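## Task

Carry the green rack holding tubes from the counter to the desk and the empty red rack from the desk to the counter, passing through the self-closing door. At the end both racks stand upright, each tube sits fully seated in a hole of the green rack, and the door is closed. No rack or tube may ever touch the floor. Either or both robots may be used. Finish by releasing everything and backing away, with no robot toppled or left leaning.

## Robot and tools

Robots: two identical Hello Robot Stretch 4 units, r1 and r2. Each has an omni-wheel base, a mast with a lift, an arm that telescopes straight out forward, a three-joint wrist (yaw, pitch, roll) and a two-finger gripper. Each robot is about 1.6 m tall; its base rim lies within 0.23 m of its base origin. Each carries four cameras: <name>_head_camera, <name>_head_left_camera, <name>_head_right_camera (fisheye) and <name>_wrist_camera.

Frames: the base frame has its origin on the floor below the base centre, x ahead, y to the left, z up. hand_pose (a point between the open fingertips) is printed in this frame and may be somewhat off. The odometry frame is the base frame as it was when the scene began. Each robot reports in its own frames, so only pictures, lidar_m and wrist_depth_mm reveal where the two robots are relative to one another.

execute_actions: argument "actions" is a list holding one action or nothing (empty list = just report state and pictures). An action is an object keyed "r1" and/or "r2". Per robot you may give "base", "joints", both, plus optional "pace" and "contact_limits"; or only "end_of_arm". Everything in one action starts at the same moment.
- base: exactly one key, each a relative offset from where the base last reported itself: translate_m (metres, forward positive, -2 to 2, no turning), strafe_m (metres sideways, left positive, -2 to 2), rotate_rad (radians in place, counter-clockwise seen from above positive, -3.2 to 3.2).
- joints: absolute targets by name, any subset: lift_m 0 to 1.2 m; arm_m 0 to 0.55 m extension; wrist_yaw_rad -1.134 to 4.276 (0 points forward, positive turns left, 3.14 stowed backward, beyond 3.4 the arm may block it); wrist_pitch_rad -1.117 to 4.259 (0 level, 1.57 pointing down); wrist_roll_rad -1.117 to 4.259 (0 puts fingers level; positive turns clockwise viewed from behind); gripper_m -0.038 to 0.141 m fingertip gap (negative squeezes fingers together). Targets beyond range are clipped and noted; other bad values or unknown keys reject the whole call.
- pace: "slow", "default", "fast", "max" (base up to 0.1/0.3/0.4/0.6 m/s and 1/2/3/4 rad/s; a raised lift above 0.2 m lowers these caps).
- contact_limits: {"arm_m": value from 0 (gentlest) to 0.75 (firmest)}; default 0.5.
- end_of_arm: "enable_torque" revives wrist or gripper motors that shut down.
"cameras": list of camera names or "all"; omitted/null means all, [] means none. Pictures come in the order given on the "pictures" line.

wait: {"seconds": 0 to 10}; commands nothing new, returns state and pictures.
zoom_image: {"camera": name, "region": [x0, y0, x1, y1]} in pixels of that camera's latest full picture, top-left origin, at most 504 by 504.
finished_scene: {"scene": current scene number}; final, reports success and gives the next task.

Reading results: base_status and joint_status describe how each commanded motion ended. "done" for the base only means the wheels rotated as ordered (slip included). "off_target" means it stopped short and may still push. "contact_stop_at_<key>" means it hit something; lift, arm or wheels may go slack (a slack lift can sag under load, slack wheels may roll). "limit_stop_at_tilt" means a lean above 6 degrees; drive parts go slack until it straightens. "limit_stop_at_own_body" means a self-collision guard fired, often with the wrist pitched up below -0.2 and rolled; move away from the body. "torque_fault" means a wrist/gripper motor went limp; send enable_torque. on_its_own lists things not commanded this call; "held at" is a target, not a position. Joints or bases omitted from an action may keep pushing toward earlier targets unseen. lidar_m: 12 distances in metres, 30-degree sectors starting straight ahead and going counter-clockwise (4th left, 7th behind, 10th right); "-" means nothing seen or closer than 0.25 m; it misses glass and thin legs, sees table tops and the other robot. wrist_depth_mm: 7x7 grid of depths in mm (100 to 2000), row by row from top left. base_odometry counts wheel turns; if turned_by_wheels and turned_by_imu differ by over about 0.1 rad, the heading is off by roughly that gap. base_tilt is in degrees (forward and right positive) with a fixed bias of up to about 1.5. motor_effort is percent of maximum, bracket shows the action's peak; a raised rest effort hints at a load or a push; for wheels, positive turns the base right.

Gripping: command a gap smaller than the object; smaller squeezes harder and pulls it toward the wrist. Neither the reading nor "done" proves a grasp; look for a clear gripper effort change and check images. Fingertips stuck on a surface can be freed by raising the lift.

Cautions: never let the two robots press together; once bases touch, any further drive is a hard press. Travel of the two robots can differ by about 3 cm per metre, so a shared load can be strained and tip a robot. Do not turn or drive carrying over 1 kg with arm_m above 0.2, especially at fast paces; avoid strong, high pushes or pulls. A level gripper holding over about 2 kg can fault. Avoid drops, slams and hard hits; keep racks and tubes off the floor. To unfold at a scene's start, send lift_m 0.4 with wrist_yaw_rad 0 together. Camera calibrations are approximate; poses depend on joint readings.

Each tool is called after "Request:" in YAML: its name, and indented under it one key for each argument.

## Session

Request:
execute_actions:
  actions: []

Scene clock: 0.00 s.
r1.base_odometry: x=+0.000 y=+0.000 heading=+0.000 (m, m, rad; r1's odometry frame)
r1.turned_by_wheels: +0.000 (rad since the last result)
r1.turned_by_imu: +0.000 (rad since the last result)
r1.base_tilt: forward=+0.0 right=-0.1 (deg)
r1.lidar_m: 1.36 1.39 1.30 1.12 0.77 0.70 0.72 0.76 0.70 0.72 0.91 2.29
r1.base_status: not commanded
r1.joint_positions: lift_m=+0.264 arm_m=-0.001 wrist_yaw_rad=+3.096 wrist_pitch_rad=-0.015 wrist_roll_rad=-0.014 gripper_m=+0.057
r1.joint_status: not commanded
r1.motor_effort: lift_m=+19 arm_m=+0 wrist_yaw_rad=-1 wrist_pitch_rad=-6 wrist_roll_rad=+0 gripper_m=-3 wheel_0=+0 wheel_1=+0 wheel_2=+0 (%)
r1.hand_pose: x=-0.1143 y=+0.1006 z=+0.4463 quat_wxyz=(+0.023, +0.007, -0.007, +1.000) (m; r1's base frame)
r1.wrist_depth_mm: - 138 891 842 768 699 654 / - 130 878 831 759 699 654 / - 132 200 831 759 699 647 / 131 138 866 831 759 699 654 / 788 976 917 820 750 699 654 / 798 991 194 831 196 691 647 / 798 931 904 - 750 676 647
r2.base_odometry: x=+0.000 y=+0.000 heading=+0.000 (m, m, rad; r2's odometry frame)
r2.turned_by_wheels: +0.000 (rad since the last result)
r2.turned_by_imu: +0.000 (rad since the last result)
r2.base_tilt: forward=+0.1 right=-0.5 (deg)
r2.lidar_m: 2.38 1.59 0.90 0.74 0.75 0.82 0.69 0.66 0.79 1.46 1.76 2.08
r2.base_status: not commanded
r2.joint_positions: lift_m=+0.127 arm_m=+0.000 wrist_yaw_rad=+3.049 wrist_pitch_rad=+0.002 wrist_roll_rad=+0.020 gripper_m=+0.057
r2.joint_status: not commanded
r2.motor_effort: lift_m=+21 arm_m=+0 wrist_yaw_rad=+2 wrist_pitch_rad=-7 wrist_roll_rad=-1 gripper_m=+0 wheel_0=+0 wheel_1=+0 wheel_2=+0 (%)
r2.hand_pose: x=-0.1079 y=+0.1137 z=+0.3043 quat_wxyz=(+0.046, -0.001, +0.010, +0.999) (m; r2's base frame)
r2.wrist_depth_mm: - 143 842 917 976 946 741 / - 126 842 904 991 946 741 / 105 137 211 917 976 931 741 / 132 144 831 904 976 946 750 / 732 768 831 904 976 931 741 / 723 788 196 891 197 891 741 / 707 741 750 - 820 732 707
pictures: r1_head_camera, r1_head_left_camera, r1_head_right_camera, r1_wrist_camera, r2_head_camera, r2_head_left_camera, r2_head_right_camera, r2_wrist_camera
camera_calibration (this result's frames):
r1_wrist_camera: T_world_to_cam=[[0.0557361, 0.997708, 0.0383819, -0.121838], [-0.0236426, 0.0397497, -0.99893, 0.495046], [-0.998166, 0.054769, 0.0258039, 0.0944023], [0, 0, 0, 1]] pos_world=[0.112724, 0.0967102, 0.496756]
r2_wrist_camera: T_world_to_cam=[[0.0540674, 0.99852, -0.00588023, -0.095117], [0.0169563, -0.0068061, -0.999833, 0.358827], [-0.998393, 0.0539586, -0.0172992, 0.120503], [0, 0, 0, 1]] pos_world=[0.119368, 0.0909163, 0.360292]
Images, in order (width x height): r1_head_camera 420x560, r1_head_left_camera 420x672, r1_head_right_camera 420x672, r1_wrist_camera 616x392, r2_head_camera 420x560, r2_head_left_camera 420x672, r2_head_right_camera 420x672, r2_wrist_camera 616x392.

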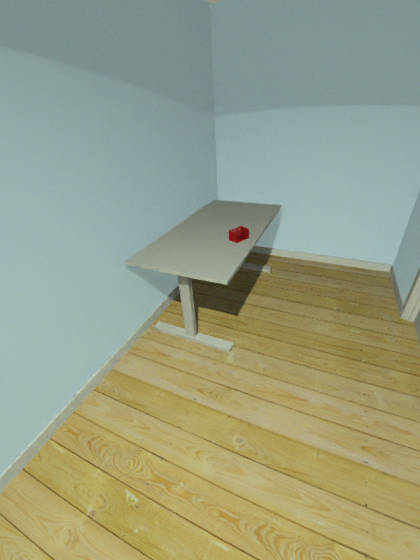

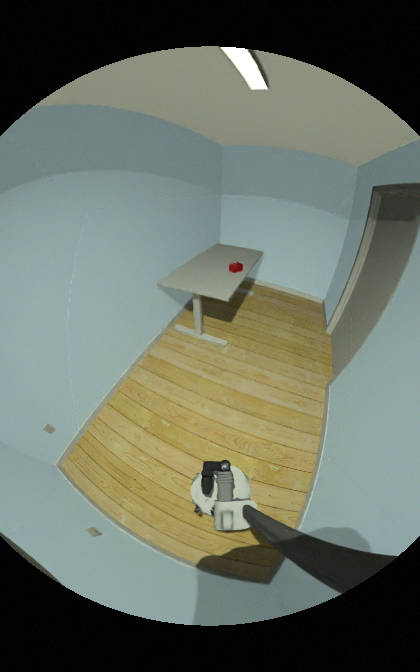

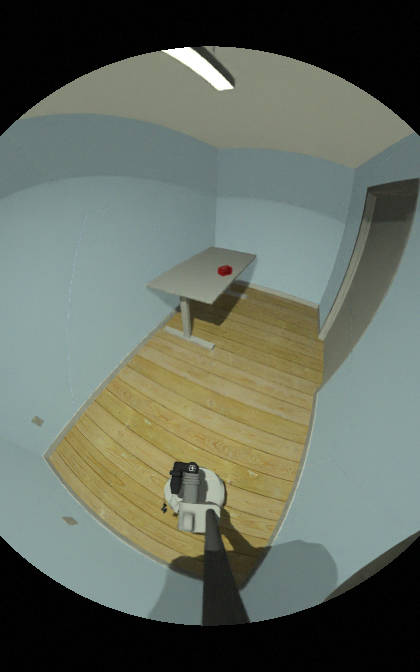

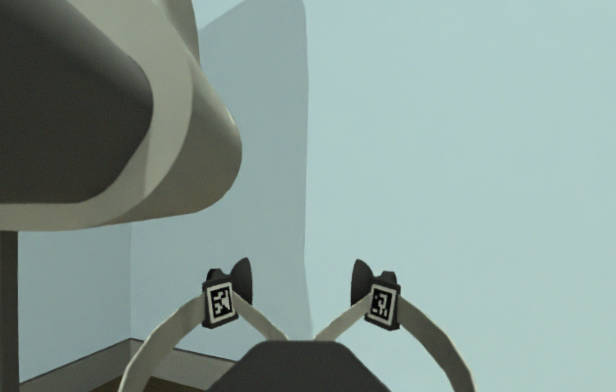

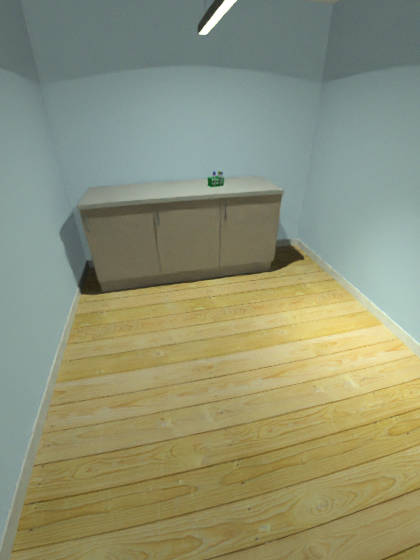

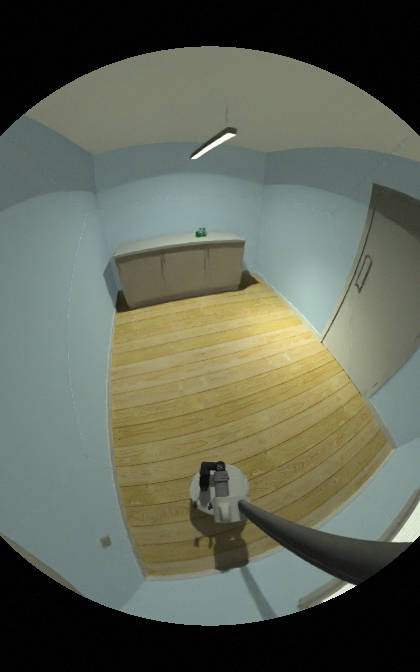

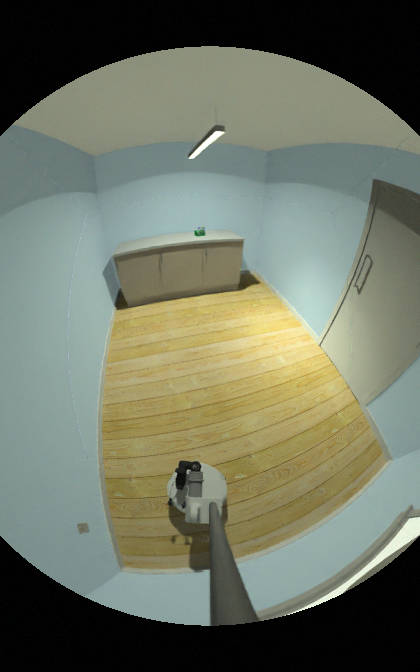

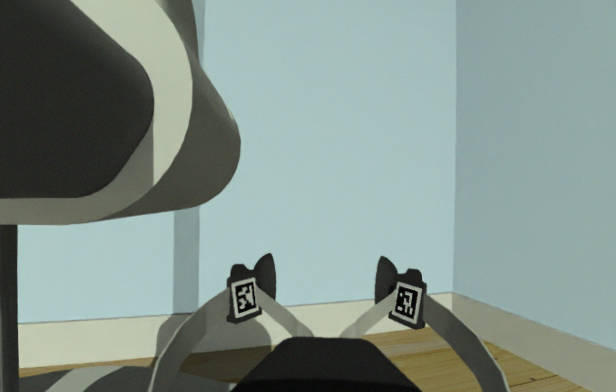

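Request:
execute_actions:
  actions:
    - {"r1":{"base":{"rotate_rad":1.118},"joints":{"lift_m":0.4,"wrist_yaw_rad":0},"pace":"fast"},"r2":{"base":{"rotate_rad":0.305},"joints":{"lift_m":0.4,"wrist_yaw_rad":0},"pace":"fast"}}
  cameras: []

Request:
execute_actions:
  actions:
    - {"r1":{"base":{"translate_m":0.05},"joints":{"wrist_pitch_rad":1.57,"gripper_m":0.13},"pace":"fast"},"r2":{"base":{"strafe_m":-0.7},"joints":{"wrist_pitch_rad":1.57,"gripper_m":0.13},"pace":"max"}}
  cameras: []

Request:
execute_actions:
  actions:
    - {"r1":{"base":{"strafe_m":-1.7},"joints":{"lift_m":1.1},"pace":"max"},"r2":{"base":{"translate_m":1.93},"joints":{"lift_m":1.2},"pace":"max"}}
  cameras: ["r1_head_right_camera","r2_head_right_camera"]

Scene clock: 13.17 s.
r1.base_odometry: x=+0.000 y=+0.000 heading=+1.118 (m, m, rad; r1's odometry frame)
r1.turned_by_wheels: +1.118 (rad since the last result)
r1.turned_by_imu: +1.141 (rad since the last result)
r1.base_tilt: forward=+0.1 right=+0.0 (deg)
r1.lidar_m: 1.28 1.03 0.74 0.70 0.72 0.73 0.71 0.73 0.99 2.12 1.38 1.36
r1.base_status: done
r1.joint_positions: lift_m=+0.400 arm_m=-0.001 wrist_yaw_rad=+0.000 wrist_pitch_rad=-0.015 wrist_roll_rad=-0.014 gripper_m=+0.057
r1.joint_status: all done
r1.motor_effort: lift_m=+22(23) arm_m=+0(0) wrist_yaw_rad=-2(8) wrist_pitch_rad=-6(7) wrist_roll_rad=-1(1) gripper_m=-2(3) wheel_0=-1(8) wheel_1=-1(9) wheel_2=+0(11) (%)
r1.hand_pose: x=+0.4584 y=-0.0873 z=+0.5824 quat_wxyz=(+1.000, -0.007, -0.008, +0.000) (m; r1's base frame)
r1.wrist_depth_mm: 1042 1042 1078 1078 1098 1098 1098 / 1042 1060 1042 1078 1078 1078 1098 / 1042 1042 1060 1060 1078 1078 1098 / 1042 1060 1042 1078 1078 1078 1078 / 1042 1060 1060 1078 1098 1098 1098 / 1042 1042 193 1060 196 1098 1078 / 1042 1060 1060 - 1078 1078 1078
r2.base_odometry: x=+0.000 y=+0.000 heading=+0.305 (m, m, rad; r2's odometry frame)
r2.turned_by_wheels: +0.305 (rad since the last result)
r2.turned_by_imu: +0.301 (rad since the last result)
r2.base_tilt: forward=+0.0 right=-0.6 (deg)
r2.lidar_m: 2.35 1.04 0.75 0.75 0.78 0.72 0.66 0.70 1.04 1.79 1.91 2.46
r2.base_status: done
r2.joint_positions: lift_m=+0.400 arm_m=+0.000 wrist_yaw_rad=+0.000 wrist_pitch_rad=+0.002 wrist_roll_rad=+0.020 gripper_m=+0.057
r2.joint_status: all done
r2.motor_effort: lift_m=+24(24) arm_m=-1(1) wrist_yaw_rad=+1(4) wrist_pitch_rad=-6(7) wrist_roll_rad=-2(1) gripper_m=-2(4) wheel_0=+0(6) wheel_1=+0(6) wheel_2=+0(4) (%)
r2.hand_pose: x=+0.4598 y=-0.0873 z=+0.5774 quat_wxyz=(+1.000, +0.010, +0.001, +0.000) (m; r2's base frame)
r2.wrist_depth_mm: 1060 1464 - - - - - / 1078 1537 - - - - - / 1078 1576 - - - - - / 1098 1537 - - - - - / 1098 1576 - - - - - / 1098 1537 196 1808 198 - - / 1078 1281 1308 - 1430 1255 1366
pictures: none
No camera images: the call's "cameras" was empty. Leave "cameras" out to get every camera's image.

Scene clock: 15.87 s.
r1.base_odometry: x=+0.022 y=+0.045 heading=+1.118 (m, m, rad; r1's odometry frame)
r1.turned_by_wheels: +0.000 (rad since the last result)
r1.turned_by_imu: +0.001 (rad since the last result)
r1.base_tilt: forward=+0.1 right=+0.0 (deg)
r1.lidar_m: 1.24 1.03 0.74 0.70 0.73 0.79 0.76 0.79 1.06 1.95 1.35 1.29
r1.base_status: done
r1.joint_positions: lift_m=+0.400 arm_m=-0.001 wrist_yaw_rad=+0.000 wrist_pitch_rad=+1.570 wrist_roll_rad=-0.014 gripper_m=+0.130
r1.joint_status: all done
r1.motor_effort: lift_m=+21(21) arm_m=+0(0) wrist_yaw_rad=-1(2) wrist_pitch_rad=+1(6) wrist_roll_rad=+0(0) gripper_m=+1(1) wheel_0=+1(8) wheel_1=+1(8) wheel_2=+2(15) (%)
r1.hand_pose: x=+0.1702 y=-0.0874 z=+0.2896 quat_wxyz=(+0.707, -0.005, +0.707, +0.005) (m; r1's base frame)
r1.wrist_depth_mm: 508 508 508 508 512 512 517 / 504 508 508 508 512 517 517 / 504 508 508 508 512 512 512 / 508 508 508 512 508 512 512 / 512 303 300 301 517 517 517 / 300 297 297 300 301 512 512 / 297 297 298 - 317 517 521
r2.base_odometry: x=+0.210 y=-0.668 heading=+0.305 (m, m, rad; r2's odometry frame)
r2.turned_by_wheels: +0.000 (rad since the last result)
r2.turned_by_imu: +0.003 (rad since the last result)
r2.base_tilt: forward=+0.1 right=-0.5 (deg)
r2.lidar_m: 2.34 2.00 1.51 1.45 1.01 0.71 0.69 0.73 1.12 1.09 1.18 1.68
r2.base_status: done
r2.joint_positions: lift_m=+0.400 arm_m=+0.000 wrist_yaw_rad=+0.000 wrist_pitch_rad=+1.570 wrist_roll_rad=+0.020 gripper_m=+0.130
r2.joint_status: all done
r2.motor_effort: lift_m=+22(24) arm_m=-1(1) wrist_yaw_rad=+2(1) wrist_pitch_rad=+0(3) wrist_roll_rad=-1(1) gripper_m=+0(2) wheel_0=+1(11) wheel_1=+1(12) wheel_2=+0(2) (%)
r2.hand_pose: x=+0.1715 y=-0.0874 z=+0.2896 quat_wxyz=(+0.707, +0.007, +0.707, -0.007) (m; r2's base frame)
r2.wrist_depth_mm: 530 525 517 512 504 508 500 / 530 525 521 521 504 500 504 / 535 525 517 517 512 504 504 / 525 521 521 517 508 504 504 / 530 319 306 304 508 508 496 / 535 310 304 301 300 210 504 / 314 307 306 - 301 508 500
pictures: none
No camera images: the call's "cameras" was empty. Leave "cameras" out to get every camera's image.

Scene clock: 21.03 s.
r1.base_odometry: x=+1.551 y=-0.698 heading=+1.118 (m, m, rad; r1's odometry frame)
r1.turned_by_wheels: +0.000 (rad since the last result)
r1.turned_by_imu: +0.001 (rad since the last result)
r1.base_tilt: forward=+0.1 right=+0.0 (deg)
r1.lidar_m: 0.49 0.51 1.81 2.41 1.06 0.84 0.80 0.83 1.01 1.34 0.70 0.52
r1.base_status: done
r1.joint_positions: lift_m=+1.100 arm_m=-0.001 wrist_yaw_rad=+0.000 wrist_pitch_rad=+1.570 wrist_roll_rad=-0.014 gripper_m=+0.130
r1.joint_status: all done
r1.motor_effort: lift_m=+20(23) arm_m=+0(0) wrist_yaw_rad=+0(0) wrist_pitch_rad=+0(0) wrist_roll_rad=-1(1) gripper_m=+0(1) wheel_0=-2(12) wheel_1=+2(14) wheel_2=+0(2) (%)
r1.hand_pose: x=+0.1701 y=-0.0874 z=+0.9897 quat_wxyz=(+0.707, -0.005, +0.707, +0.005) (m; r1's base frame)
r1.wrist_depth_mm: 1205 1205 1182 1182 1182 1205 1205 / 1182 1205 1205 1205 1182 1205 1205 / 1205 1182 1205 1205 1205 1205 1205 / 1160 1182 1205 1205 1205 1229 1205 / 1205 1205 991 991 1182 1205 1205 / 1205 1205 991 991 1182 1229 1229 / 1205 1205 1205 - 1229 1205 1229
r2.base_odometry: x=+2.051 y=-0.088 heading=+0.305 (m, m, rad; r2's odometry frame)
r2.turned_by_wheels: +0.000 (rad since the last result)
r2.turned_by_imu: +0.001 (rad since the last result)
r2.base_tilt: forward=+0.1 right=-0.7 (deg)
r2.lidar_m: 0.43 0.47 0.66 1.35 1.46 2.07 2.63 1.68 1.23 1.19 0.62 0.46
r2.base_status: done
r2.joint_positions: lift_m=+1.199 arm_m=+0.000 wrist_yaw_rad=+0.000 wrist_pitch_rad=+1.570 wrist_roll_rad=+0.020 gripper_m=+0.130
r2.joint_status: all done
r2.motor_effort: lift_m=+22(26) arm_m=-1(1) wrist_yaw_rad=+2(2) wrist_pitch_rad=+0(1) wrist_roll_rad=-1(1) gripper_m=+2(1) wheel_0=-1(6) wheel_1=-1(7) wheel_2=-1(11) (%)
r2.hand_pose: x=+0.1715 y=-0.0874 z=+1.0886 quat_wxyz=(+0.707, +0.007, +0.707, -0.007) (m; r2's base frame)
r2.wrist_depth_mm: 609 580 574 559 539 530 530 / 946 917 866 854 820 768 741 / 1336 1336 1336 1336 1308 1308 1255 / 1336 1336 1336 1281 1281 1281 1281 / 1366 1336 1118 1118 1308 1281 1308 / 1336 1366 1098 1098 1281 210 1255 / 1366 1366 1308 - 1281 1281 1281
pictures: r1_head_right_camera, r2_head_right_camera
Images, in order (width x height): r1_head_right_camera 420x672, r2_head_right_camera 420x672.

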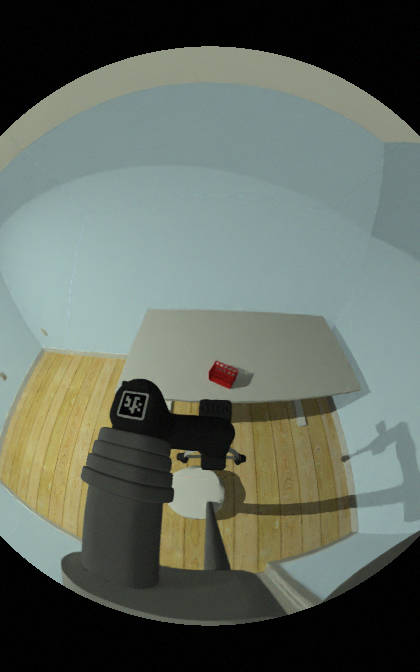

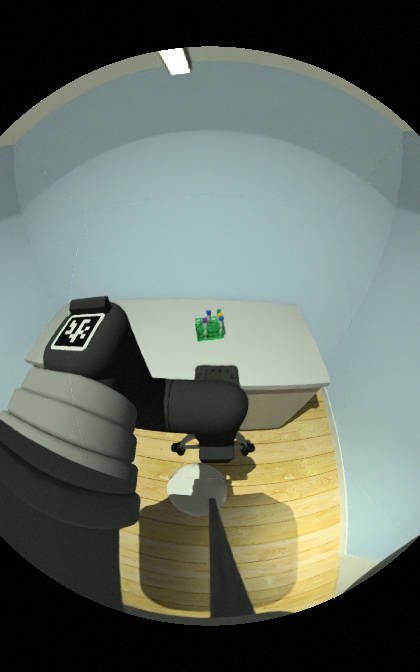

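Request:
execute_actions:
  actions:
    - {"r1":{"joints":{"arm_m":0.38},"pace":"fast"},"r2":{"base":{"translate_m":0.06},"joints":{"arm_m":0.36},"pace":"fast"}}
  cameras: ["r1_wrist_camera","r2_wrist_camera"]

Scene clock: 26.87 s.
r1.base_odometry: x=+1.551 y=-0.698 heading=+1.118 (m, m, rad; r1's odometry frame)
r1.turned_by_wheels: +0.000 (rad since the last result)
r1.turned_by_imu: +0.000 (rad since the last result)
r1.base_tilt: forward=+0.1 right=+0.0 (deg)
r1.lidar_m: 0.48 0.50 1.79 2.42 1.05 0.83 0.81 0.83 1.00 1.35 0.70 0.51
r1.base_status: not commanded
r1.joint_positions: lift_m=+1.100 arm_m=+0.379 wrist_yaw_rad=+0.000 wrist_pitch_rad=+1.570 wrist_roll_rad=-0.014 gripper_m=+0.130
r1.joint_status: all done
r1.motor_effort: lift_m=+19(20) arm_m=+6(6) wrist_yaw_rad=-1(0) wrist_pitch_rad=+1(0) wrist_roll_rad=+0(1) gripper_m=-1(1) wheel_0=-2(2) wheel_1=+2(2) wheel_2=+0(0) (%)
r1.hand_pose: x=+0.5502 y=-0.0874 z=+0.9897 quat_wxyz=(+0.707, -0.005, +0.707, +0.005) (m; r1's base frame)
r1.wrist_depth_mm: 480 480 488 492 484 492 492 / 484 488 484 488 484 492 492 / 488 484 488 484 488 492 492 / 480 492 488 492 488 492 492 / 484 488 484 488 496 492 492 / 1205 1182 1205 1182 1229 1205 1205 / 1205 1205 1205 - 1205 1182 1229
r2.base_odometry: x=+2.108 y=-0.070 heading=+0.305 (m, m, rad; r2's odometry frame)
r2.turned_by_wheels: +0.000 (rad since the last result)
r2.turned_by_imu: +0.001 (rad since the last result)
r2.base_tilt: forward=+0.1 right=-0.6 (deg)
r2.lidar_m: 0.36 0.40 0.60 1.34 1.44 2.04 2.71 1.56 1.24 1.19 0.52 0.38
r2.base_status: done
r2.joint_positions: lift_m=+1.199 arm_m=+0.359 wrist_yaw_rad=+0.000 wrist_pitch_rad=+1.570 wrist_roll_rad=+0.020 gripper_m=+0.130
r2.joint_status: all done
r2.motor_effort: lift_m=+22(22) arm_m=+6(6) wrist_yaw_rad=+2(1) wrist_pitch_rad=+0(1) wrist_roll_rad=-1(1) gripper_m=+1(0) wheel_0=-1(5) wheel_1=-1(5) wheel_2=+2(9) (%)
r2.hand_pose: x=+0.5302 y=-0.0874 z=+1.0886 quat_wxyz=(+0.707, +0.007, +0.707, -0.007) (m; r2's base frame)
r2.wrist_depth_mm: 418 410 404 402 394 392 389 / 415 407 404 327 394 394 389 / 418 413 407 399 397 394 392 / 415 413 407 404 399 394 389 / 413 413 407 407 397 394 394 / 415 415 404 402 397 210 389 / 1336 1336 1078 - 402 394 392
pictures: r1_wrist_camera, r2_wrist_camera
camera_calibration (this result's frames):
r1_wrist_camera: T_world_to_cam=[[0.0388598, -0.999201, 0.009365, -0.128748], [-0.999177, -0.0389642, -0.0112371, 0.613405], [0.011593, -0.00892062, -0.999893, 1.20793], [0, 0, 0, 1]] pos_world=[0.6039, -0.0939683, 1.2159]
r2_wrist_camera: T_world_to_cam=[[-0.00550438, -0.999241, -0.0385747, -0.0316115], [-0.999883, 0.00494871, 0.0144856, 0.56677], [-0.0142837, 0.0386499, -0.999151, 1.32778], [0, 0, 0, 1]] pos_world=[0.585496, -0.085711, 1.31723]
Images, in order (width x height): r1_wrist_camera 616x392, r2_wrist_camera 616x392.

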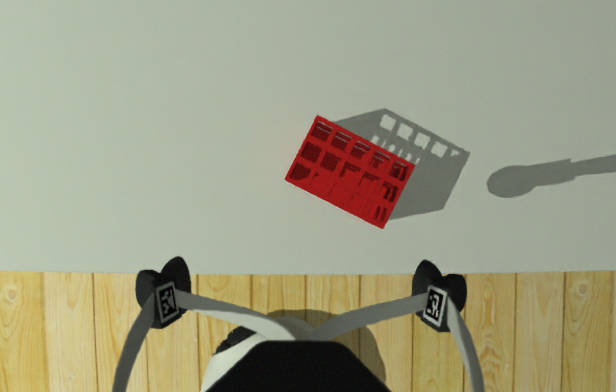

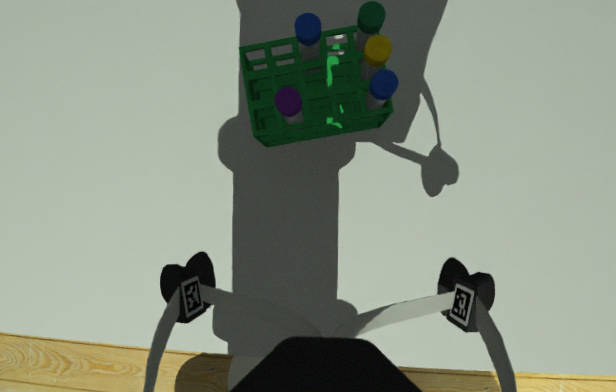

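Request:
zoom_image:
  camera: "r2_wrist_camera"
  region: [220,0,420,160]

Region (220, 0, 420, 160) of r2_wrist_camera's 616x392 image, scaled by 2.520; it fills the top 403 rows of this view, and the rest is white.

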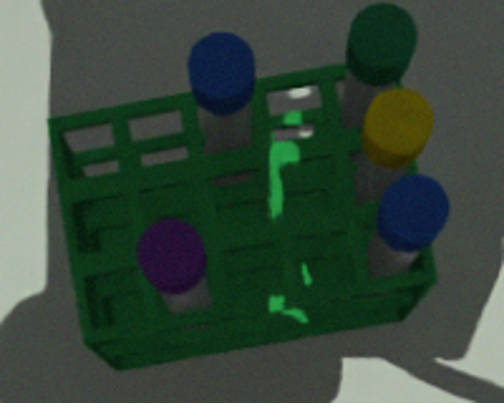

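Request:
execute_actions:
  actions:
    - {"r1":{"base":{"strafe_m":-0.064},"joints":{"arm_m":0.465,"wrist_roll_rad":-1.115,"lift_m":0.95}},"r2":{"base":{"strafe_m":-0.019},"joints":{"arm_m":0.52,"wrist_roll_rad":1.40}}}
  cameras: ["r1_wrist_camera","r2_wrist_camera"]

Request:
execute_actions:
  actions:
    - {"r2":{"joints":{"lift_m":1.12}}}
  cameras: ["r2_wrist_camera"]

Scene clock: 40.83 s.
r1.base_odometry: x=+1.608 y=-0.726 heading=+1.118 (m, m, rad; r1's odometry frame)
r1.turned_by_wheels: +0.000 (rad since the last result)
r1.turned_by_imu: +0.000 (rad since the last result)
r1.base_tilt: forward=+0.1 right=+0.0 (deg)
r1.lidar_m: 0.47 0.51 0.70 2.48 1.04 0.84 0.81 0.81 1.01 1.28 0.72 0.52
r1.base_status: done
r1.joint_positions: lift_m=+0.950 arm_m=+0.464 wrist_yaw_rad=+0.000 wrist_pitch_rad=+1.570 wrist_roll_rad=-1.115 gripper_m=+0.130
r1.joint_status: all done
r1.motor_effort: lift_m=+17(19) arm_m=+6(7) wrist_yaw_rad=-2(0) wrist_pitch_rad=+1(0) wrist_roll_rad=-1(7) gripper_m=+0(0) wheel_0=+2(10) wheel_1=-2(9) wheel_2=+0(2) (%)
r1.hand_pose: x=+0.6352 y=-0.0874 z=+0.8399 quat_wxyz=(+0.600, -0.374, +0.600, +0.374) (m; r1's base frame)
r1.wrist_depth_mm: 343 342 342 342 340 340 340 / 1060 342 342 343 342 338 340 / 1060 342 342 342 342 340 340 / 1060 342 342 338 340 342 338 / 831 842 340 265 342 340 338 / 854 842 301 266 340 340 340 / 842 1060 340 - 342 338 338
r2.base_odometry: x=+2.114 y=-0.088 heading=+0.305 (m, m, rad; r2's odometry frame)
r2.turned_by_wheels: +0.000 (rad since the last result)
r2.turned_by_imu: +0.001 (rad since the last result)
r2.base_tilt: forward=+0.1 right=-0.6 (deg)
r2.lidar_m: 0.36 0.40 0.56 1.37 1.46 2.10 2.70 1.56 1.23 1.16 0.53 0.39
r2.base_status: done
r2.joint_positions: lift_m=+1.199 arm_m=+0.519 wrist_yaw_rad=+0.000 wrist_pitch_rad=+1.570 wrist_roll_rad=+1.400 gripper_m=+0.130
r2.joint_status: all done
r2.motor_effort: lift_m=+22(22) arm_m=+6(6) wrist_yaw_rad=+2(2) wrist_pitch_rad=+1(0) wrist_roll_rad=+0(5) gripper_m=+3(2) wheel_0=+1(6) wheel_1=+1(7) wheel_2=+1(3) (%)
r2.hand_pose: x=+0.6902 y=-0.0874 z=+1.0886 quat_wxyz=(+0.541, +0.456, +0.541, -0.455) (m; r2's base frame)
r2.wrist_depth_mm: 377 407 404 402 397 392 394 / 394 410 404 404 397 392 389 / 413 413 404 402 397 394 392 / 415 410 407 402 404 394 392 / 413 407 404 329 399 394 394 / 413 413 404 325 399 210 394 / 413 410 407 - 397 397 392
pictures: r1_wrist_camera, r2_wrist_camera
camera_calibration (this result's frames):
r1_wrist_camera: T_world_to_cam=[[0.908386, -0.418008, 0.0101602, -0.632828], [-0.417908, -0.908427, -0.0106742, 0.250904], [0.0136917, 0.00545031, -0.999891, 1.0571], [0, 0, 0, 1]] pos_world=[0.665233, -0.0423613, 1.06609]
r2_wrist_camera: T_world_to_cam=[[-0.982079, -0.184311, -0.0393679, 0.71536], [-0.185024, 0.982615, 0.0152873, 0.248939], [0.0358659, 0.0222974, -0.999108, 1.29398], [0, 0, 0, 1]] pos_world=[0.70219, -0.141615, 1.31718]
Images, in order (width x height): r1_wrist_camera 616x392, r2_wrist_camera 616x392.

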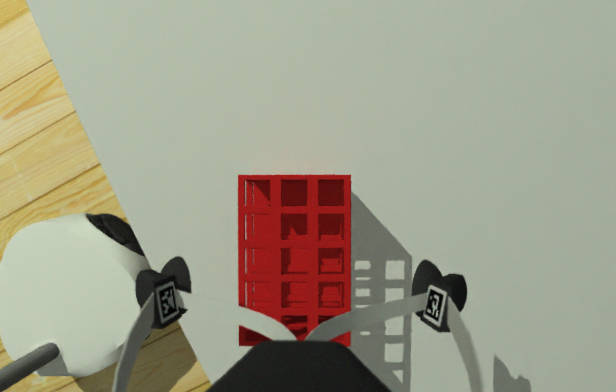

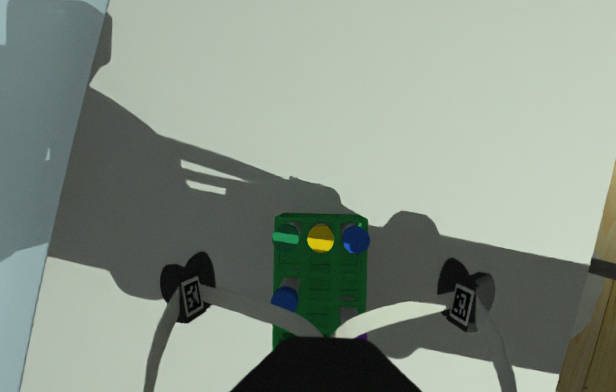

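Scene clock: 42.13 s.
r1.base_odometry: x=+1.608 y=-0.726 heading=+1.118 (m, m, rad; r1's odometry frame)
r1.turned_by_wheels: +0.000 (rad since the last result)
r1.turned_by_imu: +0.000 (rad since the last result)
r1.base_tilt: forward=+0.0 right=-0.1 (deg)
r1.lidar_m: 0.48 0.52 0.70 2.48 1.04 0.82 0.80 0.82 0.99 1.27 0.73 0.51
r1.base_status: not commanded
r1.joint_positions: lift_m=+0.950 arm_m=+0.464 wrist_yaw_rad=+0.000 wrist_pitch_rad=+1.570 wrist_roll_rad=-1.115 gripper_m=+0.130
r1.joint_status: not commanded
r1.motor_effort: lift_m=+17(17) arm_m=+6(6) wrist_yaw_rad=-1(1) wrist_pitch_rad=+1(1) wrist_roll_rad=-1(1) gripper_m=+0(1) wheel_0=+1(1) wheel_1=-1(2) wheel_2=+0(0) (%)
r1.hand_pose: x=+0.6352 y=-0.0874 z=+0.8399 quat_wxyz=(+0.600, -0.374, +0.600, +0.374) (m; r1's base frame)
r1.wrist_depth_mm: 343 343 342 340 343 342 340 / 1078 343 343 343 340 342 340 / 1060 342 342 342 340 340 338 / 1042 343 342 338 340 340 340 / 842 854 342 266 342 342 340 / 842 842 301 266 340 342 338 / 842 1060 342 - 342 338 338
r2.base_odometry: x=+2.114 y=-0.088 heading=+0.305 (m, m, rad; r2's odometry frame)
r2.turned_by_wheels: +0.000 (rad since the last result)
r2.turned_by_imu: +0.000 (rad since the last result)
r2.base_tilt: forward=+0.1 right=-0.6 (deg)
r2.lidar_m: 0.36 0.39 0.57 1.39 1.46 2.07 2.69 1.56 1.23 1.17 0.53 0.37
r2.base_status: not commanded
r2.joint_positions: lift_m=+1.120 arm_m=+0.519 wrist_yaw_rad=+0.000 wrist_pitch_rad=+1.570 wrist_roll_rad=+1.400 gripper_m=+0.130
r2.joint_status: all done
r2.motor_effort: lift_m=+18(22) arm_m=+6(6) wrist_yaw_rad=+2(2) wrist_pitch_rad=+0(0) wrist_roll_rad=+0(0) gripper_m=+5(3) wheel_0=+1(1) wheel_1=+1(1) wheel_2=+1(1) (%)
r2.hand_pose: x=+0.6902 y=-0.0874 z=+1.0100 quat_wxyz=(+0.541, +0.456, +0.541, -0.455) (m; r2's base frame)
r2.wrist_depth_mm: 332 329 327 324 322 317 314 / 332 329 325 324 320 319 314 / 330 330 325 324 322 319 315 / 330 330 324 324 320 319 315 / 332 329 329 247 319 315 315 / 334 330 325 249 283 209 315 / 334 329 327 - 320 317 317
pictures: r2_wrist_camera
camera_calibration (this result's frames):
r2_wrist_camera: T_world_to_cam=[[-0.98208, -0.184307, -0.0393679, 0.712266], [-0.18502, 0.982616, 0.0152873, 0.250139], [0.035866, 0.0222972, -0.999108, 1.21539], [0, 0, 0, 1]] pos_world=[0.702192, -0.141615, 1.23853]
Images, in order (width x height): r2_wrist_camera 616x392.

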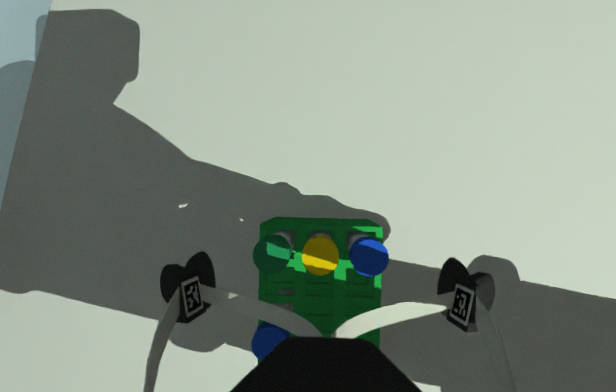

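Request:
execute_actions:
  actions:
    - {"r1":{"joints":{"lift_m":0.888,"gripper_m":0.115}},"r2":{"joints":{"lift_m":1.079,"gripper_m":0.11}}}
  cameras: ["r1_wrist_camera","r2_wrist_camera"]

Scene clock: 50.43 s.
r1.base_odometry: x=+1.608 y=-0.726 heading=+1.118 (m, m, rad; r1's odometry frame)
r1.turned_by_wheels: +0.000 (rad since the last result)
r1.turned_by_imu: +0.000 (rad since the last result)
r1.base_tilt: forward=+0.1 right=+0.0 (deg)
r1.lidar_m: 0.49 0.52 0.67 2.49 1.06 0.83 0.80 0.83 1.00 1.27 0.71 0.52
r1.base_status: not commanded
r1.joint_positions: lift_m=+0.888 arm_m=+0.464 wrist_yaw_rad=+0.000 wrist_pitch_rad=+1.570 wrist_roll_rad=-1.115 gripper_m=+0.115
r1.joint_status: all done
r1.motor_effort: lift_m=+17(13) arm_m=+6(6) wrist_yaw_rad=+0(1) wrist_pitch_rad=+1(1) wrist_roll_rad=-2(1) gripper_m=-1(0) wheel_0=+1(1) wheel_1=-2(1) wheel_2=+0(0) (%)
r1.hand_pose: x=+0.6352 y=-0.0874 z=+0.7779 quat_wxyz=(+0.600, -0.374, +0.600, +0.374) (m; r1's base frame)
r1.wrist_depth_mm: 281 281 281 279 279 278 277 / 281 281 279 279 278 278 278 / 640 279 279 279 279 278 278 / 991 281 277 204 278 278 278 / 798 281 240 239 279 278 278 / 788 281 204 205 203 277 277 / 788 788 279 - 279 279 277
r2.base_odometry: x=+2.114 y=-0.088 heading=+0.305 (m, m, rad; r2's odometry frame)
r2.turned_by_wheels: +0.000 (rad since the last result)
r2.turned_by_imu: +0.001 (rad since the last result)
r2.base_tilt: forward=+0.0 right=-0.7 (deg)
r2.lidar_m: 0.36 0.41 0.58 1.38 1.47 2.10 2.71 1.58 1.21 1.18 0.55 0.40
r2.base_status: not commanded
r2.joint_positions: lift_m=+1.079 arm_m=+0.519 wrist_yaw_rad=+0.000 wrist_pitch_rad=+1.570 wrist_roll_rad=+1.400 gripper_m=+0.110
r2.joint_status: all done
r2.motor_effort: lift_m=+17(20) arm_m=+6(6) wrist_yaw_rad=+2(2) wrist_pitch_rad=+0(0) wrist_roll_rad=+0(0) gripper_m=+2(1) wheel_0=+1(1) wheel_1=+1(1) wheel_2=+1(1) (%)
r2.hand_pose: x=+0.6902 y=-0.0874 z=+0.9690 quat_wxyz=(+0.541, +0.456, +0.541, -0.455) (m; r2's base frame)
r2.wrist_depth_mm: 289 287 285 282 278 277 274 / 290 289 285 283 279 277 276 / 290 287 285 283 279 278 276 / 290 287 285 281 279 277 276 / 289 286 283 206 223 278 277 / 290 289 195 206 196 278 276 / 290 289 286 - 279 278 276
pictures: r1_wrist_camera, r2_wrist_camera
camera_calibration (this result's frames):
r1_wrist_camera: T_world_to_cam=[[0.908387, -0.418007, 0.0101599, -0.6322], [-0.417906, -0.908428, -0.0106741, 0.250242], [0.0136913, 0.00545033, -0.999891, 0.995112], [0, 0, 0, 1]] pos_world=[0.665235, -0.0423612, 1.0041]
r2_wrist_camera: T_world_to_cam=[[-0.98208, -0.184306, -0.0393679, 0.710655], [-0.18502, 0.982616, 0.0152873, 0.250765], [0.035866, 0.0222972, -0.999108, 1.17445], [0, 0, 0, 1]] pos_world=[0.702194, -0.141615, 1.19754]
Images, in order (width x height): r1_wrist_camera 616x392, r2_wrist_camera 616x392.

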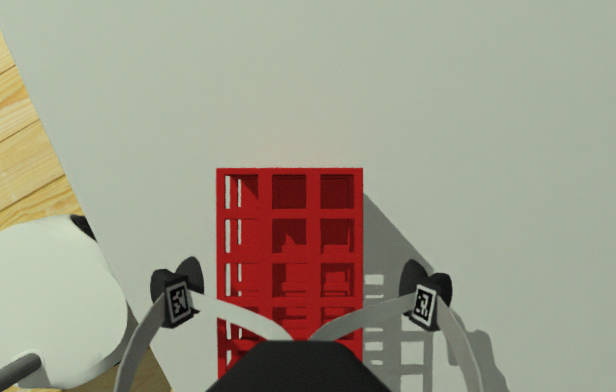

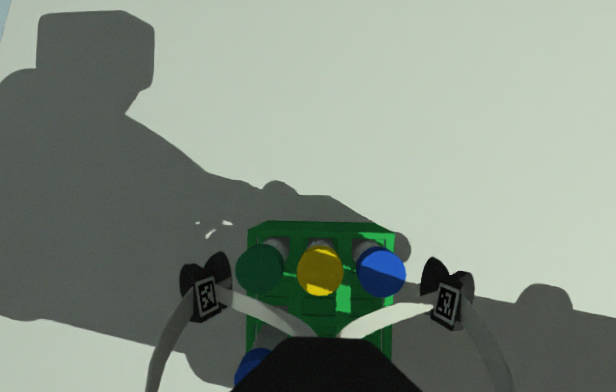

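Request:
execute_actions:
  actions:
    - {"r1":{"joints":{"gripper_m":0.045}},"r2":{"joints":{"gripper_m":0.045}}}
  cameras: ["r1_wrist_camera","r2_wrist_camera"]

Request:
execute_actions:
  actions:
    - {"r1":{"joints":{"lift_m":0.94}},"r2":{"joints":{"lift_m":1.12},"pace":"slow"}}
  cameras: ["r1_wrist_camera","r2_wrist_camera","r2_head_right_camera","r2_head_left_camera"]

Scene clock: 54.77 s.
r1.base_odometry: x=+1.608 y=-0.726 heading=+1.118 (m, m, rad; r1's odometry frame)
r1.turned_by_wheels: +0.000 (rad since the last result)
r1.turned_by_imu: +0.000 (rad since the last result)
r1.base_tilt: forward=+0.1 right=+0.0 (deg)
r1.lidar_m: 0.47 0.51 0.69 2.47 1.05 0.83 0.80 0.82 1.01 1.28 0.72 0.50
r1.base_status: not commanded
r1.joint_positions: lift_m=+0.888 arm_m=+0.464 wrist_yaw_rad=+0.000 wrist_pitch_rad=+1.570 wrist_roll_rad=-1.115 gripper_m=+0.045
r1.joint_status: all done
r1.motor_effort: lift_m=+17(17) arm_m=+6(6) wrist_yaw_rad=-1(2) wrist_pitch_rad=+1(0) wrist_roll_rad=-1(1) gripper_m=-14(15) wheel_0=+1(1) wheel_1=-2(2) wheel_2=+0(0) (%)
r1.hand_pose: x=+0.6352 y=-0.0874 z=+0.7779 quat_wxyz=(+0.600, -0.374, +0.600, +0.374) (m; r1's base frame)
r1.wrist_depth_mm: 282 281 281 281 279 279 279 / 281 281 279 279 279 278 278 / 640 281 279 279 279 279 278 / 991 279 281 204 278 278 277 / 778 281 279 204 279 277 279 / 778 282 190 206 191 278 278 / 788 788 281 - 278 279 277
r2.base_odometry: x=+2.114 y=-0.088 heading=+0.305 (m, m, rad; r2's odometry frame)
r2.turned_by_wheels: +0.000 (rad since the last result)
r2.turned_by_imu: +0.001 (rad since the last result)
r2.base_tilt: forward=+0.1 right=-0.6 (deg)
r2.lidar_m: 0.37 0.38 0.60 1.37 1.45 2.09 2.71 1.56 1.22 1.17 0.53 0.38
r2.base_status: not commanded
r2.joint_positions: lift_m=+1.079 arm_m=+0.519 wrist_yaw_rad=+0.000 wrist_pitch_rad=+1.570 wrist_roll_rad=+1.400 gripper_m=+0.045
r2.joint_status: all done
r2.motor_effort: lift_m=+17(17) arm_m=+6(6) wrist_yaw_rad=+1(1) wrist_pitch_rad=+0(0) wrist_roll_rad=+0(0) gripper_m=-15(16) wheel_0=+1(1) wheel_1=+1(1) wheel_2=+1(1) (%)
r2.hand_pose: x=+0.6902 y=-0.0874 z=+0.9690 quat_wxyz=(+0.541, +0.456, +0.541, -0.455) (m; r2's base frame)
r2.wrist_depth_mm: 291 286 283 283 279 276 274 / 290 287 285 282 281 279 274 / 291 289 287 285 282 278 276 / 290 290 283 285 279 279 277 / 290 287 285 206 223 277 276 / 293 290 193 208 189 278 276 / 291 289 286 - 279 277 274
pictures: r1_wrist_camera, r2_wrist_camera
camera_calibration (this result's frames):
r1_wrist_camera: T_world_to_cam=[[0.90842, -0.417938, 0.0100103, -0.632056], [-0.417839, -0.908459, -0.0106052, 0.250123], [0.0135263, 0.00545128, -0.999894, 0.995219], [0, 0, 0, 1]] pos_world=[0.665223, -0.0423589, 1.00409]
r2_wrist_camera: T_world_to_cam=[[-0.982083, -0.184282, -0.0394109, 0.710713], [-0.184996, 0.982621, 0.0152792, 0.25076], [0.0359103, 0.0222963, -0.999106, 1.17442], [0, 0, 0, 1]] pos_world=[0.702195, -0.141615, 1.19754]
Images, in order (width x height): r1_wrist_camera 616x392, r2_wrist_camera 616x392.

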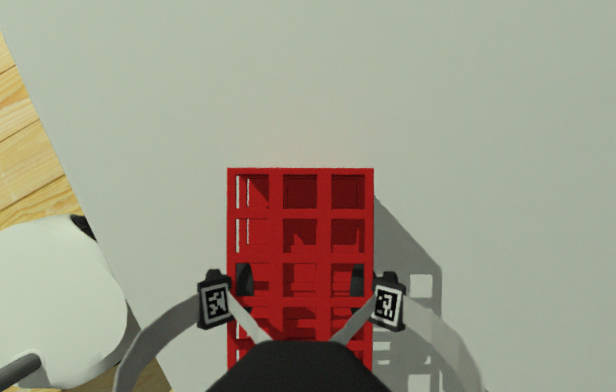

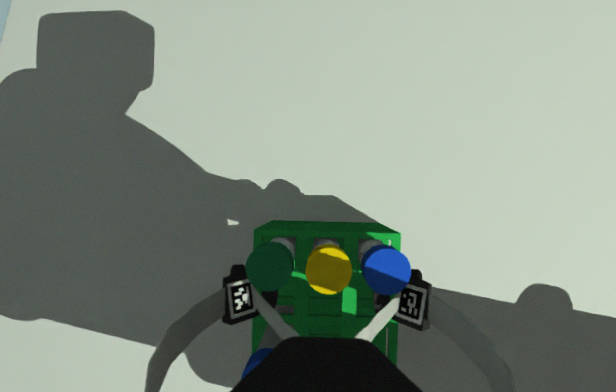

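Scene clock: 55.97 s.
r1.base_odometry: x=+1.608 y=-0.726 heading=+1.118 (m, m, rad; r1's odometry frame)
r1.turned_by_wheels: +0.000 (rad since the last result)
r1.turned_by_imu: +0.000 (rad since the last result)
r1.base_tilt: forward=+0.1 right=-0.1 (deg)
r1.lidar_m: 0.48 0.52 0.68 2.49 1.05 0.83 0.79 0.82 1.01 1.28 0.71 0.51
r1.base_status: not commanded
r1.joint_positions: lift_m=+0.940 arm_m=+0.464 wrist_yaw_rad=+0.000 wrist_pitch_rad=+1.570 wrist_roll_rad=-1.115 gripper_m=+0.045
r1.joint_status: all done
r1.motor_effort: lift_m=+22(24) arm_m=+6(6) wrist_yaw_rad=-1(2) wrist_pitch_rad=+1(2) wrist_roll_rad=-1(1) gripper_m=-8(14) wheel_0=+1(1) wheel_1=-1(2) wheel_2=+0(0) (%)
r1.hand_pose: x=+0.6352 y=-0.0874 z=+0.8295 quat_wxyz=(+0.600, -0.374, +0.600, +0.374) (m; r1's base frame)
r1.wrist_depth_mm: 334 332 330 330 330 332 330 / 1042 332 332 330 330 332 329 / 1042 332 330 332 329 327 329 / 1042 332 330 208 330 329 329 / 842 831 332 281 329 330 327 / 831 831 191 207 193 329 329 / 842 831 329 - 330 329 327
r2.base_odometry: x=+2.114 y=-0.088 heading=+0.305 (m, m, rad; r2's odometry frame)
r2.turned_by_wheels: +0.000 (rad since the last result)
r2.turned_by_imu: +0.000 (rad since the last result)
r2.base_tilt: forward=+0.1 right=-0.6 (deg)
r2.lidar_m: 0.36 0.39 0.56 1.38 1.45 2.09 2.71 1.53 1.24 1.17 0.56 0.39
r2.base_status: not commanded
r2.joint_positions: lift_m=+1.120 arm_m=+0.519 wrist_yaw_rad=+0.000 wrist_pitch_rad=+1.570 wrist_roll_rad=+1.400 gripper_m=+0.045
r2.joint_status: all done
r2.motor_effort: lift_m=+25(27) arm_m=+6(6) wrist_yaw_rad=+2(2) wrist_pitch_rad=+0(2) wrist_roll_rad=-1(0) gripper_m=-8(14) wheel_0=+1(1) wheel_1=+1(1) wheel_2=+1(1) (%)
r2.hand_pose: x=+0.6902 y=-0.0874 z=+1.0094 quat_wxyz=(+0.541, +0.456, +0.541, -0.455) (m; r2's base frame)
r2.wrist_depth_mm: 330 327 325 320 320 315 314 / 330 329 325 322 320 317 314 / 332 329 324 324 319 319 315 / 330 329 325 324 319 315 314 / 330 329 325 172 208 317 317 / 330 330 192 211 189 317 314 / 332 329 329 - 319 315 315
pictures: r1_wrist_camera, r2_head_left_camera, r2_head_right_camera, r2_wrist_camera
camera_calibration (this result's frames):
r1_wrist_camera: T_world_to_cam=[[0.908402, -0.417975, 0.0101325, -0.632713], [-0.417874, -0.908442, -0.0106614, 0.250763], [0.013661, 0.00545074, -0.999892, 1.04672], [0, 0, 0, 1]] pos_world=[0.665246, -0.0423601, 1.05569]
r2_wrist_camera: T_world_to_cam=[[-0.982139, -0.18399, -0.0393776, 0.712325], [-0.184703, 0.982675, 0.0152857, 0.249937], [0.035883, 0.0222858, -0.999107, 1.2148], [0, 0, 0, 1]] pos_world=[0.702176, -0.141619, 1.23795]
Images, in order (width x height): r1_wrist_camera 616x392, r2_head_left_camera 420x672, r2_head_right_camera 420x672, r2_wrist_camera 616x392.

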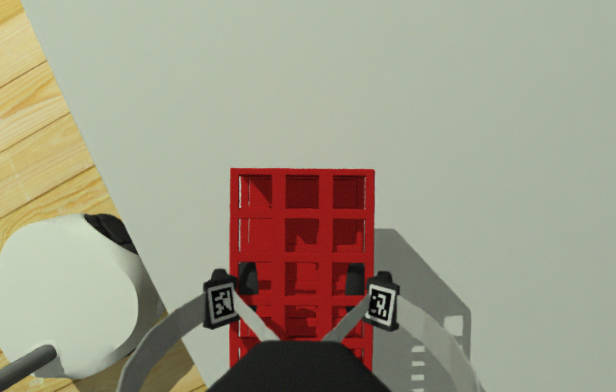

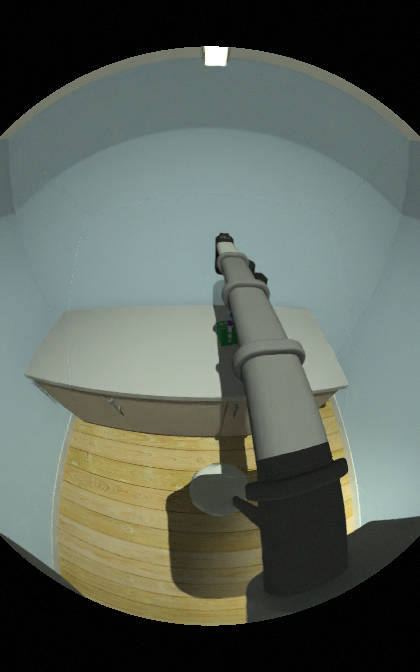

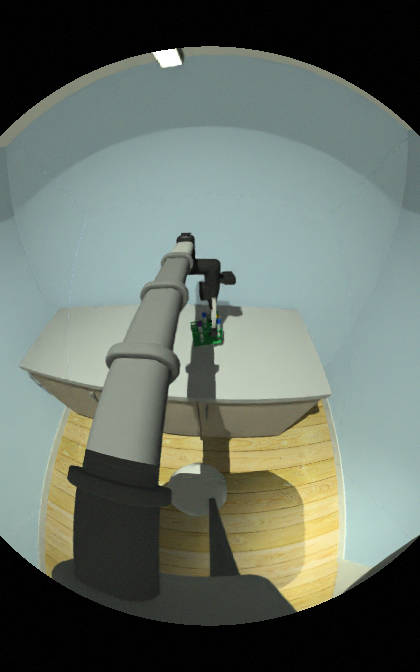

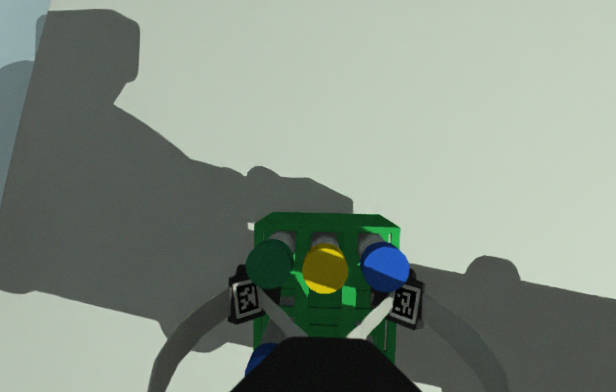

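Request:
zoom_image:
  camera: "r2_head_right_camera"
  region: [175,295,245,355]

Region (175, 295, 245, 355) of r2_head_right_camera's 420x672 image, scaled by 7.200, with more detail than that image has; it fills the top 432 rows of this view, and the rest is white.

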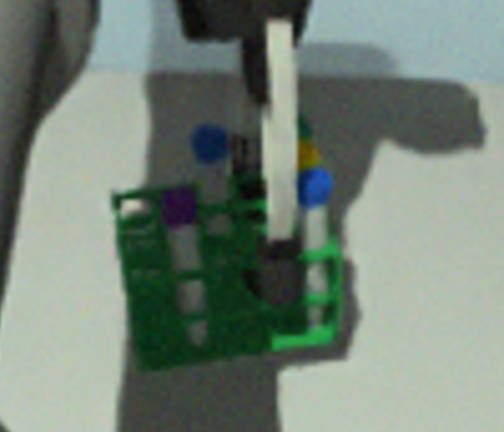

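Request:
execute_actions:
  actions:
    - {"r1":{"base":{"translate_m":-0.25},"joints":{"arm_m":0.0,"wrist_roll_rad":0}},"r2":{"base":{"translate_m":-0.65},"joints":{"arm_m":0.0,"gripper_m":0.032}}}
  cameras: ["r2_wrist_camera"]

Request:
execute_actions:
  actions:
    - {"r1":{"base":{"rotate_rad":1.54},"joints":{"lift_m":0.6}},"r2":{"base":{"rotate_rad":-1.60},"joints":{"lift_m":0.8},"pace":"slow"}}
  cameras: ["r1_head_left_camera","r2_head_right_camera","r1_wrist_camera","r2_wrist_camera"]

Scene clock: 71.17 s.
r1.base_odometry: x=+1.499 y=-0.951 heading=+1.118 (m, m, rad; r1's odometry frame)
r1.turned_by_wheels: +0.000 (rad since the last result)
r1.turned_by_imu: +0.000 (rad since the last result)
r1.base_tilt: forward=+0.1 right=+0.0 (deg)
r1.lidar_m: 0.74 0.76 2.14 2.03 0.66 0.58 0.55 0.57 0.65 1.27 1.08 0.78
r1.base_status: done
r1.joint_positions: lift_m=+0.940 arm_m=+0.001 wrist_yaw_rad=+0.000 wrist_pitch_rad=+1.570 wrist_roll_rad=+0.000 gripper_m=+0.045
r1.joint_status: all done
r1.motor_effort: lift_m=+22(21) arm_m=-5(5) wrist_yaw_rad=+0(2) wrist_pitch_rad=+0(1) wrist_roll_rad=+0(6) gripper_m=-8(7) wheel_0=-2(9) wheel_1=-1(7) wheel_2=+0(13) (%)
r1.hand_pose: x=+0.1720 y=-0.0874 z=+0.8295 quat_wxyz=(+0.707, +0.000, +0.707, +0.000) (m; r1's base frame)
r1.wrist_depth_mm: 1042 1060 1042 1042 1060 1042 1042 / 1025 1042 1042 1042 1042 1060 1060 / 1042 1042 1060 1042 1060 1042 1060 / 1025 1025 1025 208 1042 1060 1060 / 1025 1042 831 278 1060 1078 1060 / 1025 1042 191 207 193 1042 1060 / 1025 1025 1042 - 1060 1042 1042
r2.base_odometry: x=+1.494 y=-0.283 heading=+0.305 (m, m, rad; r2's odometry frame)
r2.turned_by_wheels: +0.000 (rad since the last result)
r2.turned_by_imu: +0.002 (rad since the last result)
r2.base_tilt: forward=+0.1 right=-0.5 (deg)
r2.lidar_m: 1.00 1.08 1.46 1.40 1.51 2.07 2.07 1.58 1.15 1.15 1.22 1.05
r2.base_status: done
r2.joint_positions: lift_m=+1.120 arm_m=+0.001 wrist_yaw_rad=+0.000 wrist_pitch_rad=+1.570 wrist_roll_rad=+1.400 gripper_m=+0.032
r2.joint_status: all done
r2.motor_effort: lift_m=+24(25) arm_m=-5(8) wrist_yaw_rad=+3(1) wrist_pitch_rad=-1(1) wrist_roll_rad=+0(0) gripper_m=-12(16) wheel_0=+1(5) wheel_1=-1(5) wheel_2=+0(7) (%)
r2.hand_pose: x=+0.1722 y=-0.0874 z=+1.0095 quat_wxyz=(+0.541, +0.456, +0.541, -0.455) (m; r2's base frame)
r2.wrist_depth_mm: 1008 1229 1255 1229 1205 1229 1229 / 1060 1255 1229 1229 1229 1229 1182 / 1182 1281 1229 1229 1229 1229 1205 / 1255 1255 1255 1229 1025 1205 1205 / 1281 1255 1255 164 205 661 1205 / 1229 1308 189 208 193 1229 1205 / 1308 1255 1255 - 1229 1205 1205
pictures: r2_wrist_camera
camera_calibration (this result's frames):
r2_wrist_camera: T_world_to_cam=[[-0.982215, -0.183644, -0.0391057, 0.203413], [-0.184353, 0.98274, 0.0153368, 0.154165], [0.0356142, 0.0222733, -0.999117, 1.23352], [0, 0, 0, 1]] pos_world=[0.184285, -0.141623, 1.23802]
Images, in order (width x height): r2_wrist_camera 616x392.

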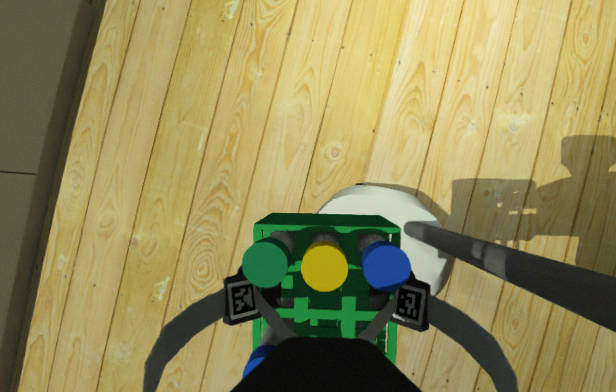

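Scene clock: 74.33 s.
r1.base_odometry: x=+1.499 y=-0.951 heading=+2.657 (m, m, rad; r1's odometry frame)
r1.turned_by_wheels: +1.539 (rad since the last result)
r1.turned_by_imu: +1.570 (rad since the last result)
r1.base_tilt: forward=+0.1 right=-0.1 (deg)
r1.lidar_m: 2.32 0.70 0.58 0.53 0.56 0.66 1.29 1.10 0.78 0.74 0.75 2.09
r1.base_status: done
r1.joint_positions: lift_m=+0.600 arm_m=+0.001 wrist_yaw_rad=+0.000 wrist_pitch_rad=+1.570 wrist_roll_rad=+0.000 gripper_m=+0.045
r1.joint_status: all done
r1.motor_effort: lift_m=+17(23) arm_m=-5(5) wrist_yaw_rad=-1(0) wrist_pitch_rad=+0(1) wrist_roll_rad=+0(0) gripper_m=-8(7) wheel_0=-1(7) wheel_1=-2(7) wheel_2=-3(12) (%)
r1.hand_pose: x=+0.1721 y=-0.0874 z=+0.4899 quat_wxyz=(+0.707, +0.000, +0.707, +0.000) (m; r1's base frame)
r1.wrist_depth_mm: 707 707 707 707 707 707 715 / 699 707 707 707 715 707 715 / 699 707 707 707 715 723 715 / 707 699 707 208 715 723 723 / 699 707 500 279 715 707 715 / 707 496 192 207 193 707 707 / 707 500 496 - 707 723 723
r2.base_odometry: x=+1.494 y=-0.283 heading=-1.295 (m, m, rad; r2's odometry frame)
r2.turned_by_wheels: -1.600 (rad since the last result)
r2.turned_by_imu: -1.571 (rad since the last result)
r2.base_tilt: forward=+0.0 right=-0.6 (deg)
r2.lidar_m: 1.13 1.17 1.07 1.00 1.07 1.45 1.41 1.47 2.08 2.03 1.62 1.18
r2.base_status: done
r2.joint_positions: lift_m=+0.800 arm_m=+0.001 wrist_yaw_rad=+0.000 wrist_pitch_rad=+1.570 wrist_roll_rad=+1.400 gripper_m=+0.032
r2.joint_status: all done
r2.motor_effort: lift_m=+18(22) arm_m=-5(5) wrist_yaw_rad=+3(3) wrist_pitch_rad=+0(1) wrist_roll_rad=-1(1) gripper_m=-17(9) wheel_0=+0(3) wheel_1=+0(5) wheel_2=+1(3) (%)
r2.hand_pose: x=+0.1722 y=-0.0874 z=+0.6900 quat_wxyz=(+0.541, +0.456, +0.541, -0.455) (m; r2's base frame)
r2.wrist_depth_mm: 946 917 931 917 917 891 891 / 931 917 931 917 917 891 878 / 931 931 931 931 891 904 904 / 960 917 917 931 699 878 891 / 931 917 917 184 204 661 891 / 946 931 189 208 192 691 891 / 917 917 931 - 699 691 878
pictures: r1_head_left_camera, r1_wrist_camera, r2_head_right_camera, r2_wrist_camera
camera_calibration (this result's frames):
r1_wrist_camera: T_world_to_cam=[[0.024737, -0.99965, 0.00934923, -0.106973], [-0.999629, -0.0248406, -0.0111271, 0.231216], [0.0113554, -0.00907052, -0.999894, 0.712569], [0, 0, 0, 1]] pos_world=[0.225685, -0.094729, 0.716066]
r2_wrist_camera: T_world_to_cam=[[-0.982201, -0.183714, -0.0391254, 0.190939], [-0.184423, 0.982727, 0.0153331, 0.159082], [0.0356327, 0.0222758, -0.999117, 0.914285], [0, 0, 0, 1]] pos_world=[0.1843, -0.141622, 0.918508]
Images, in order (width x height): r1_head_left_camera 420x672, r1_wrist_camera 616x392, r2_head_right_camera 420x672, r2_wrist_camera 616x392.

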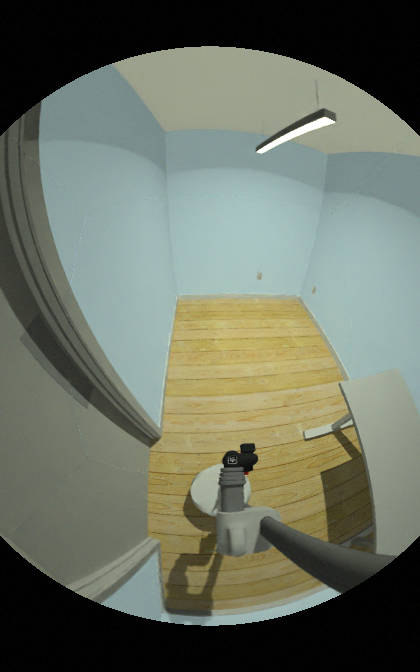

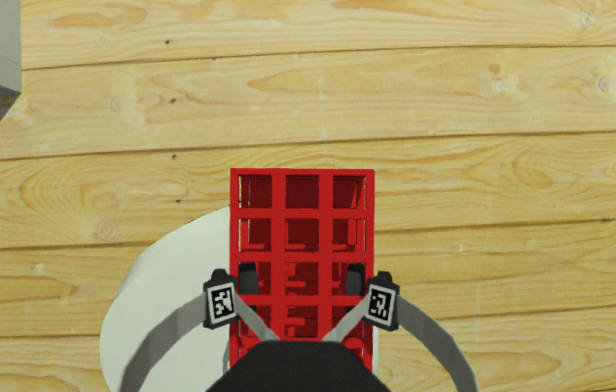

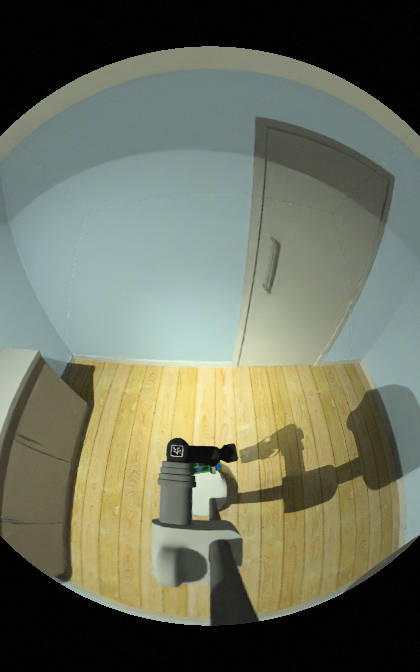

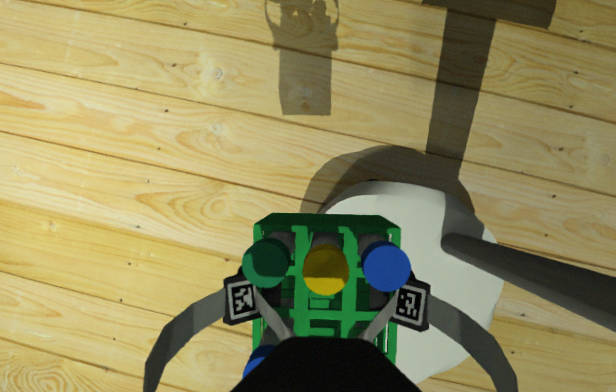

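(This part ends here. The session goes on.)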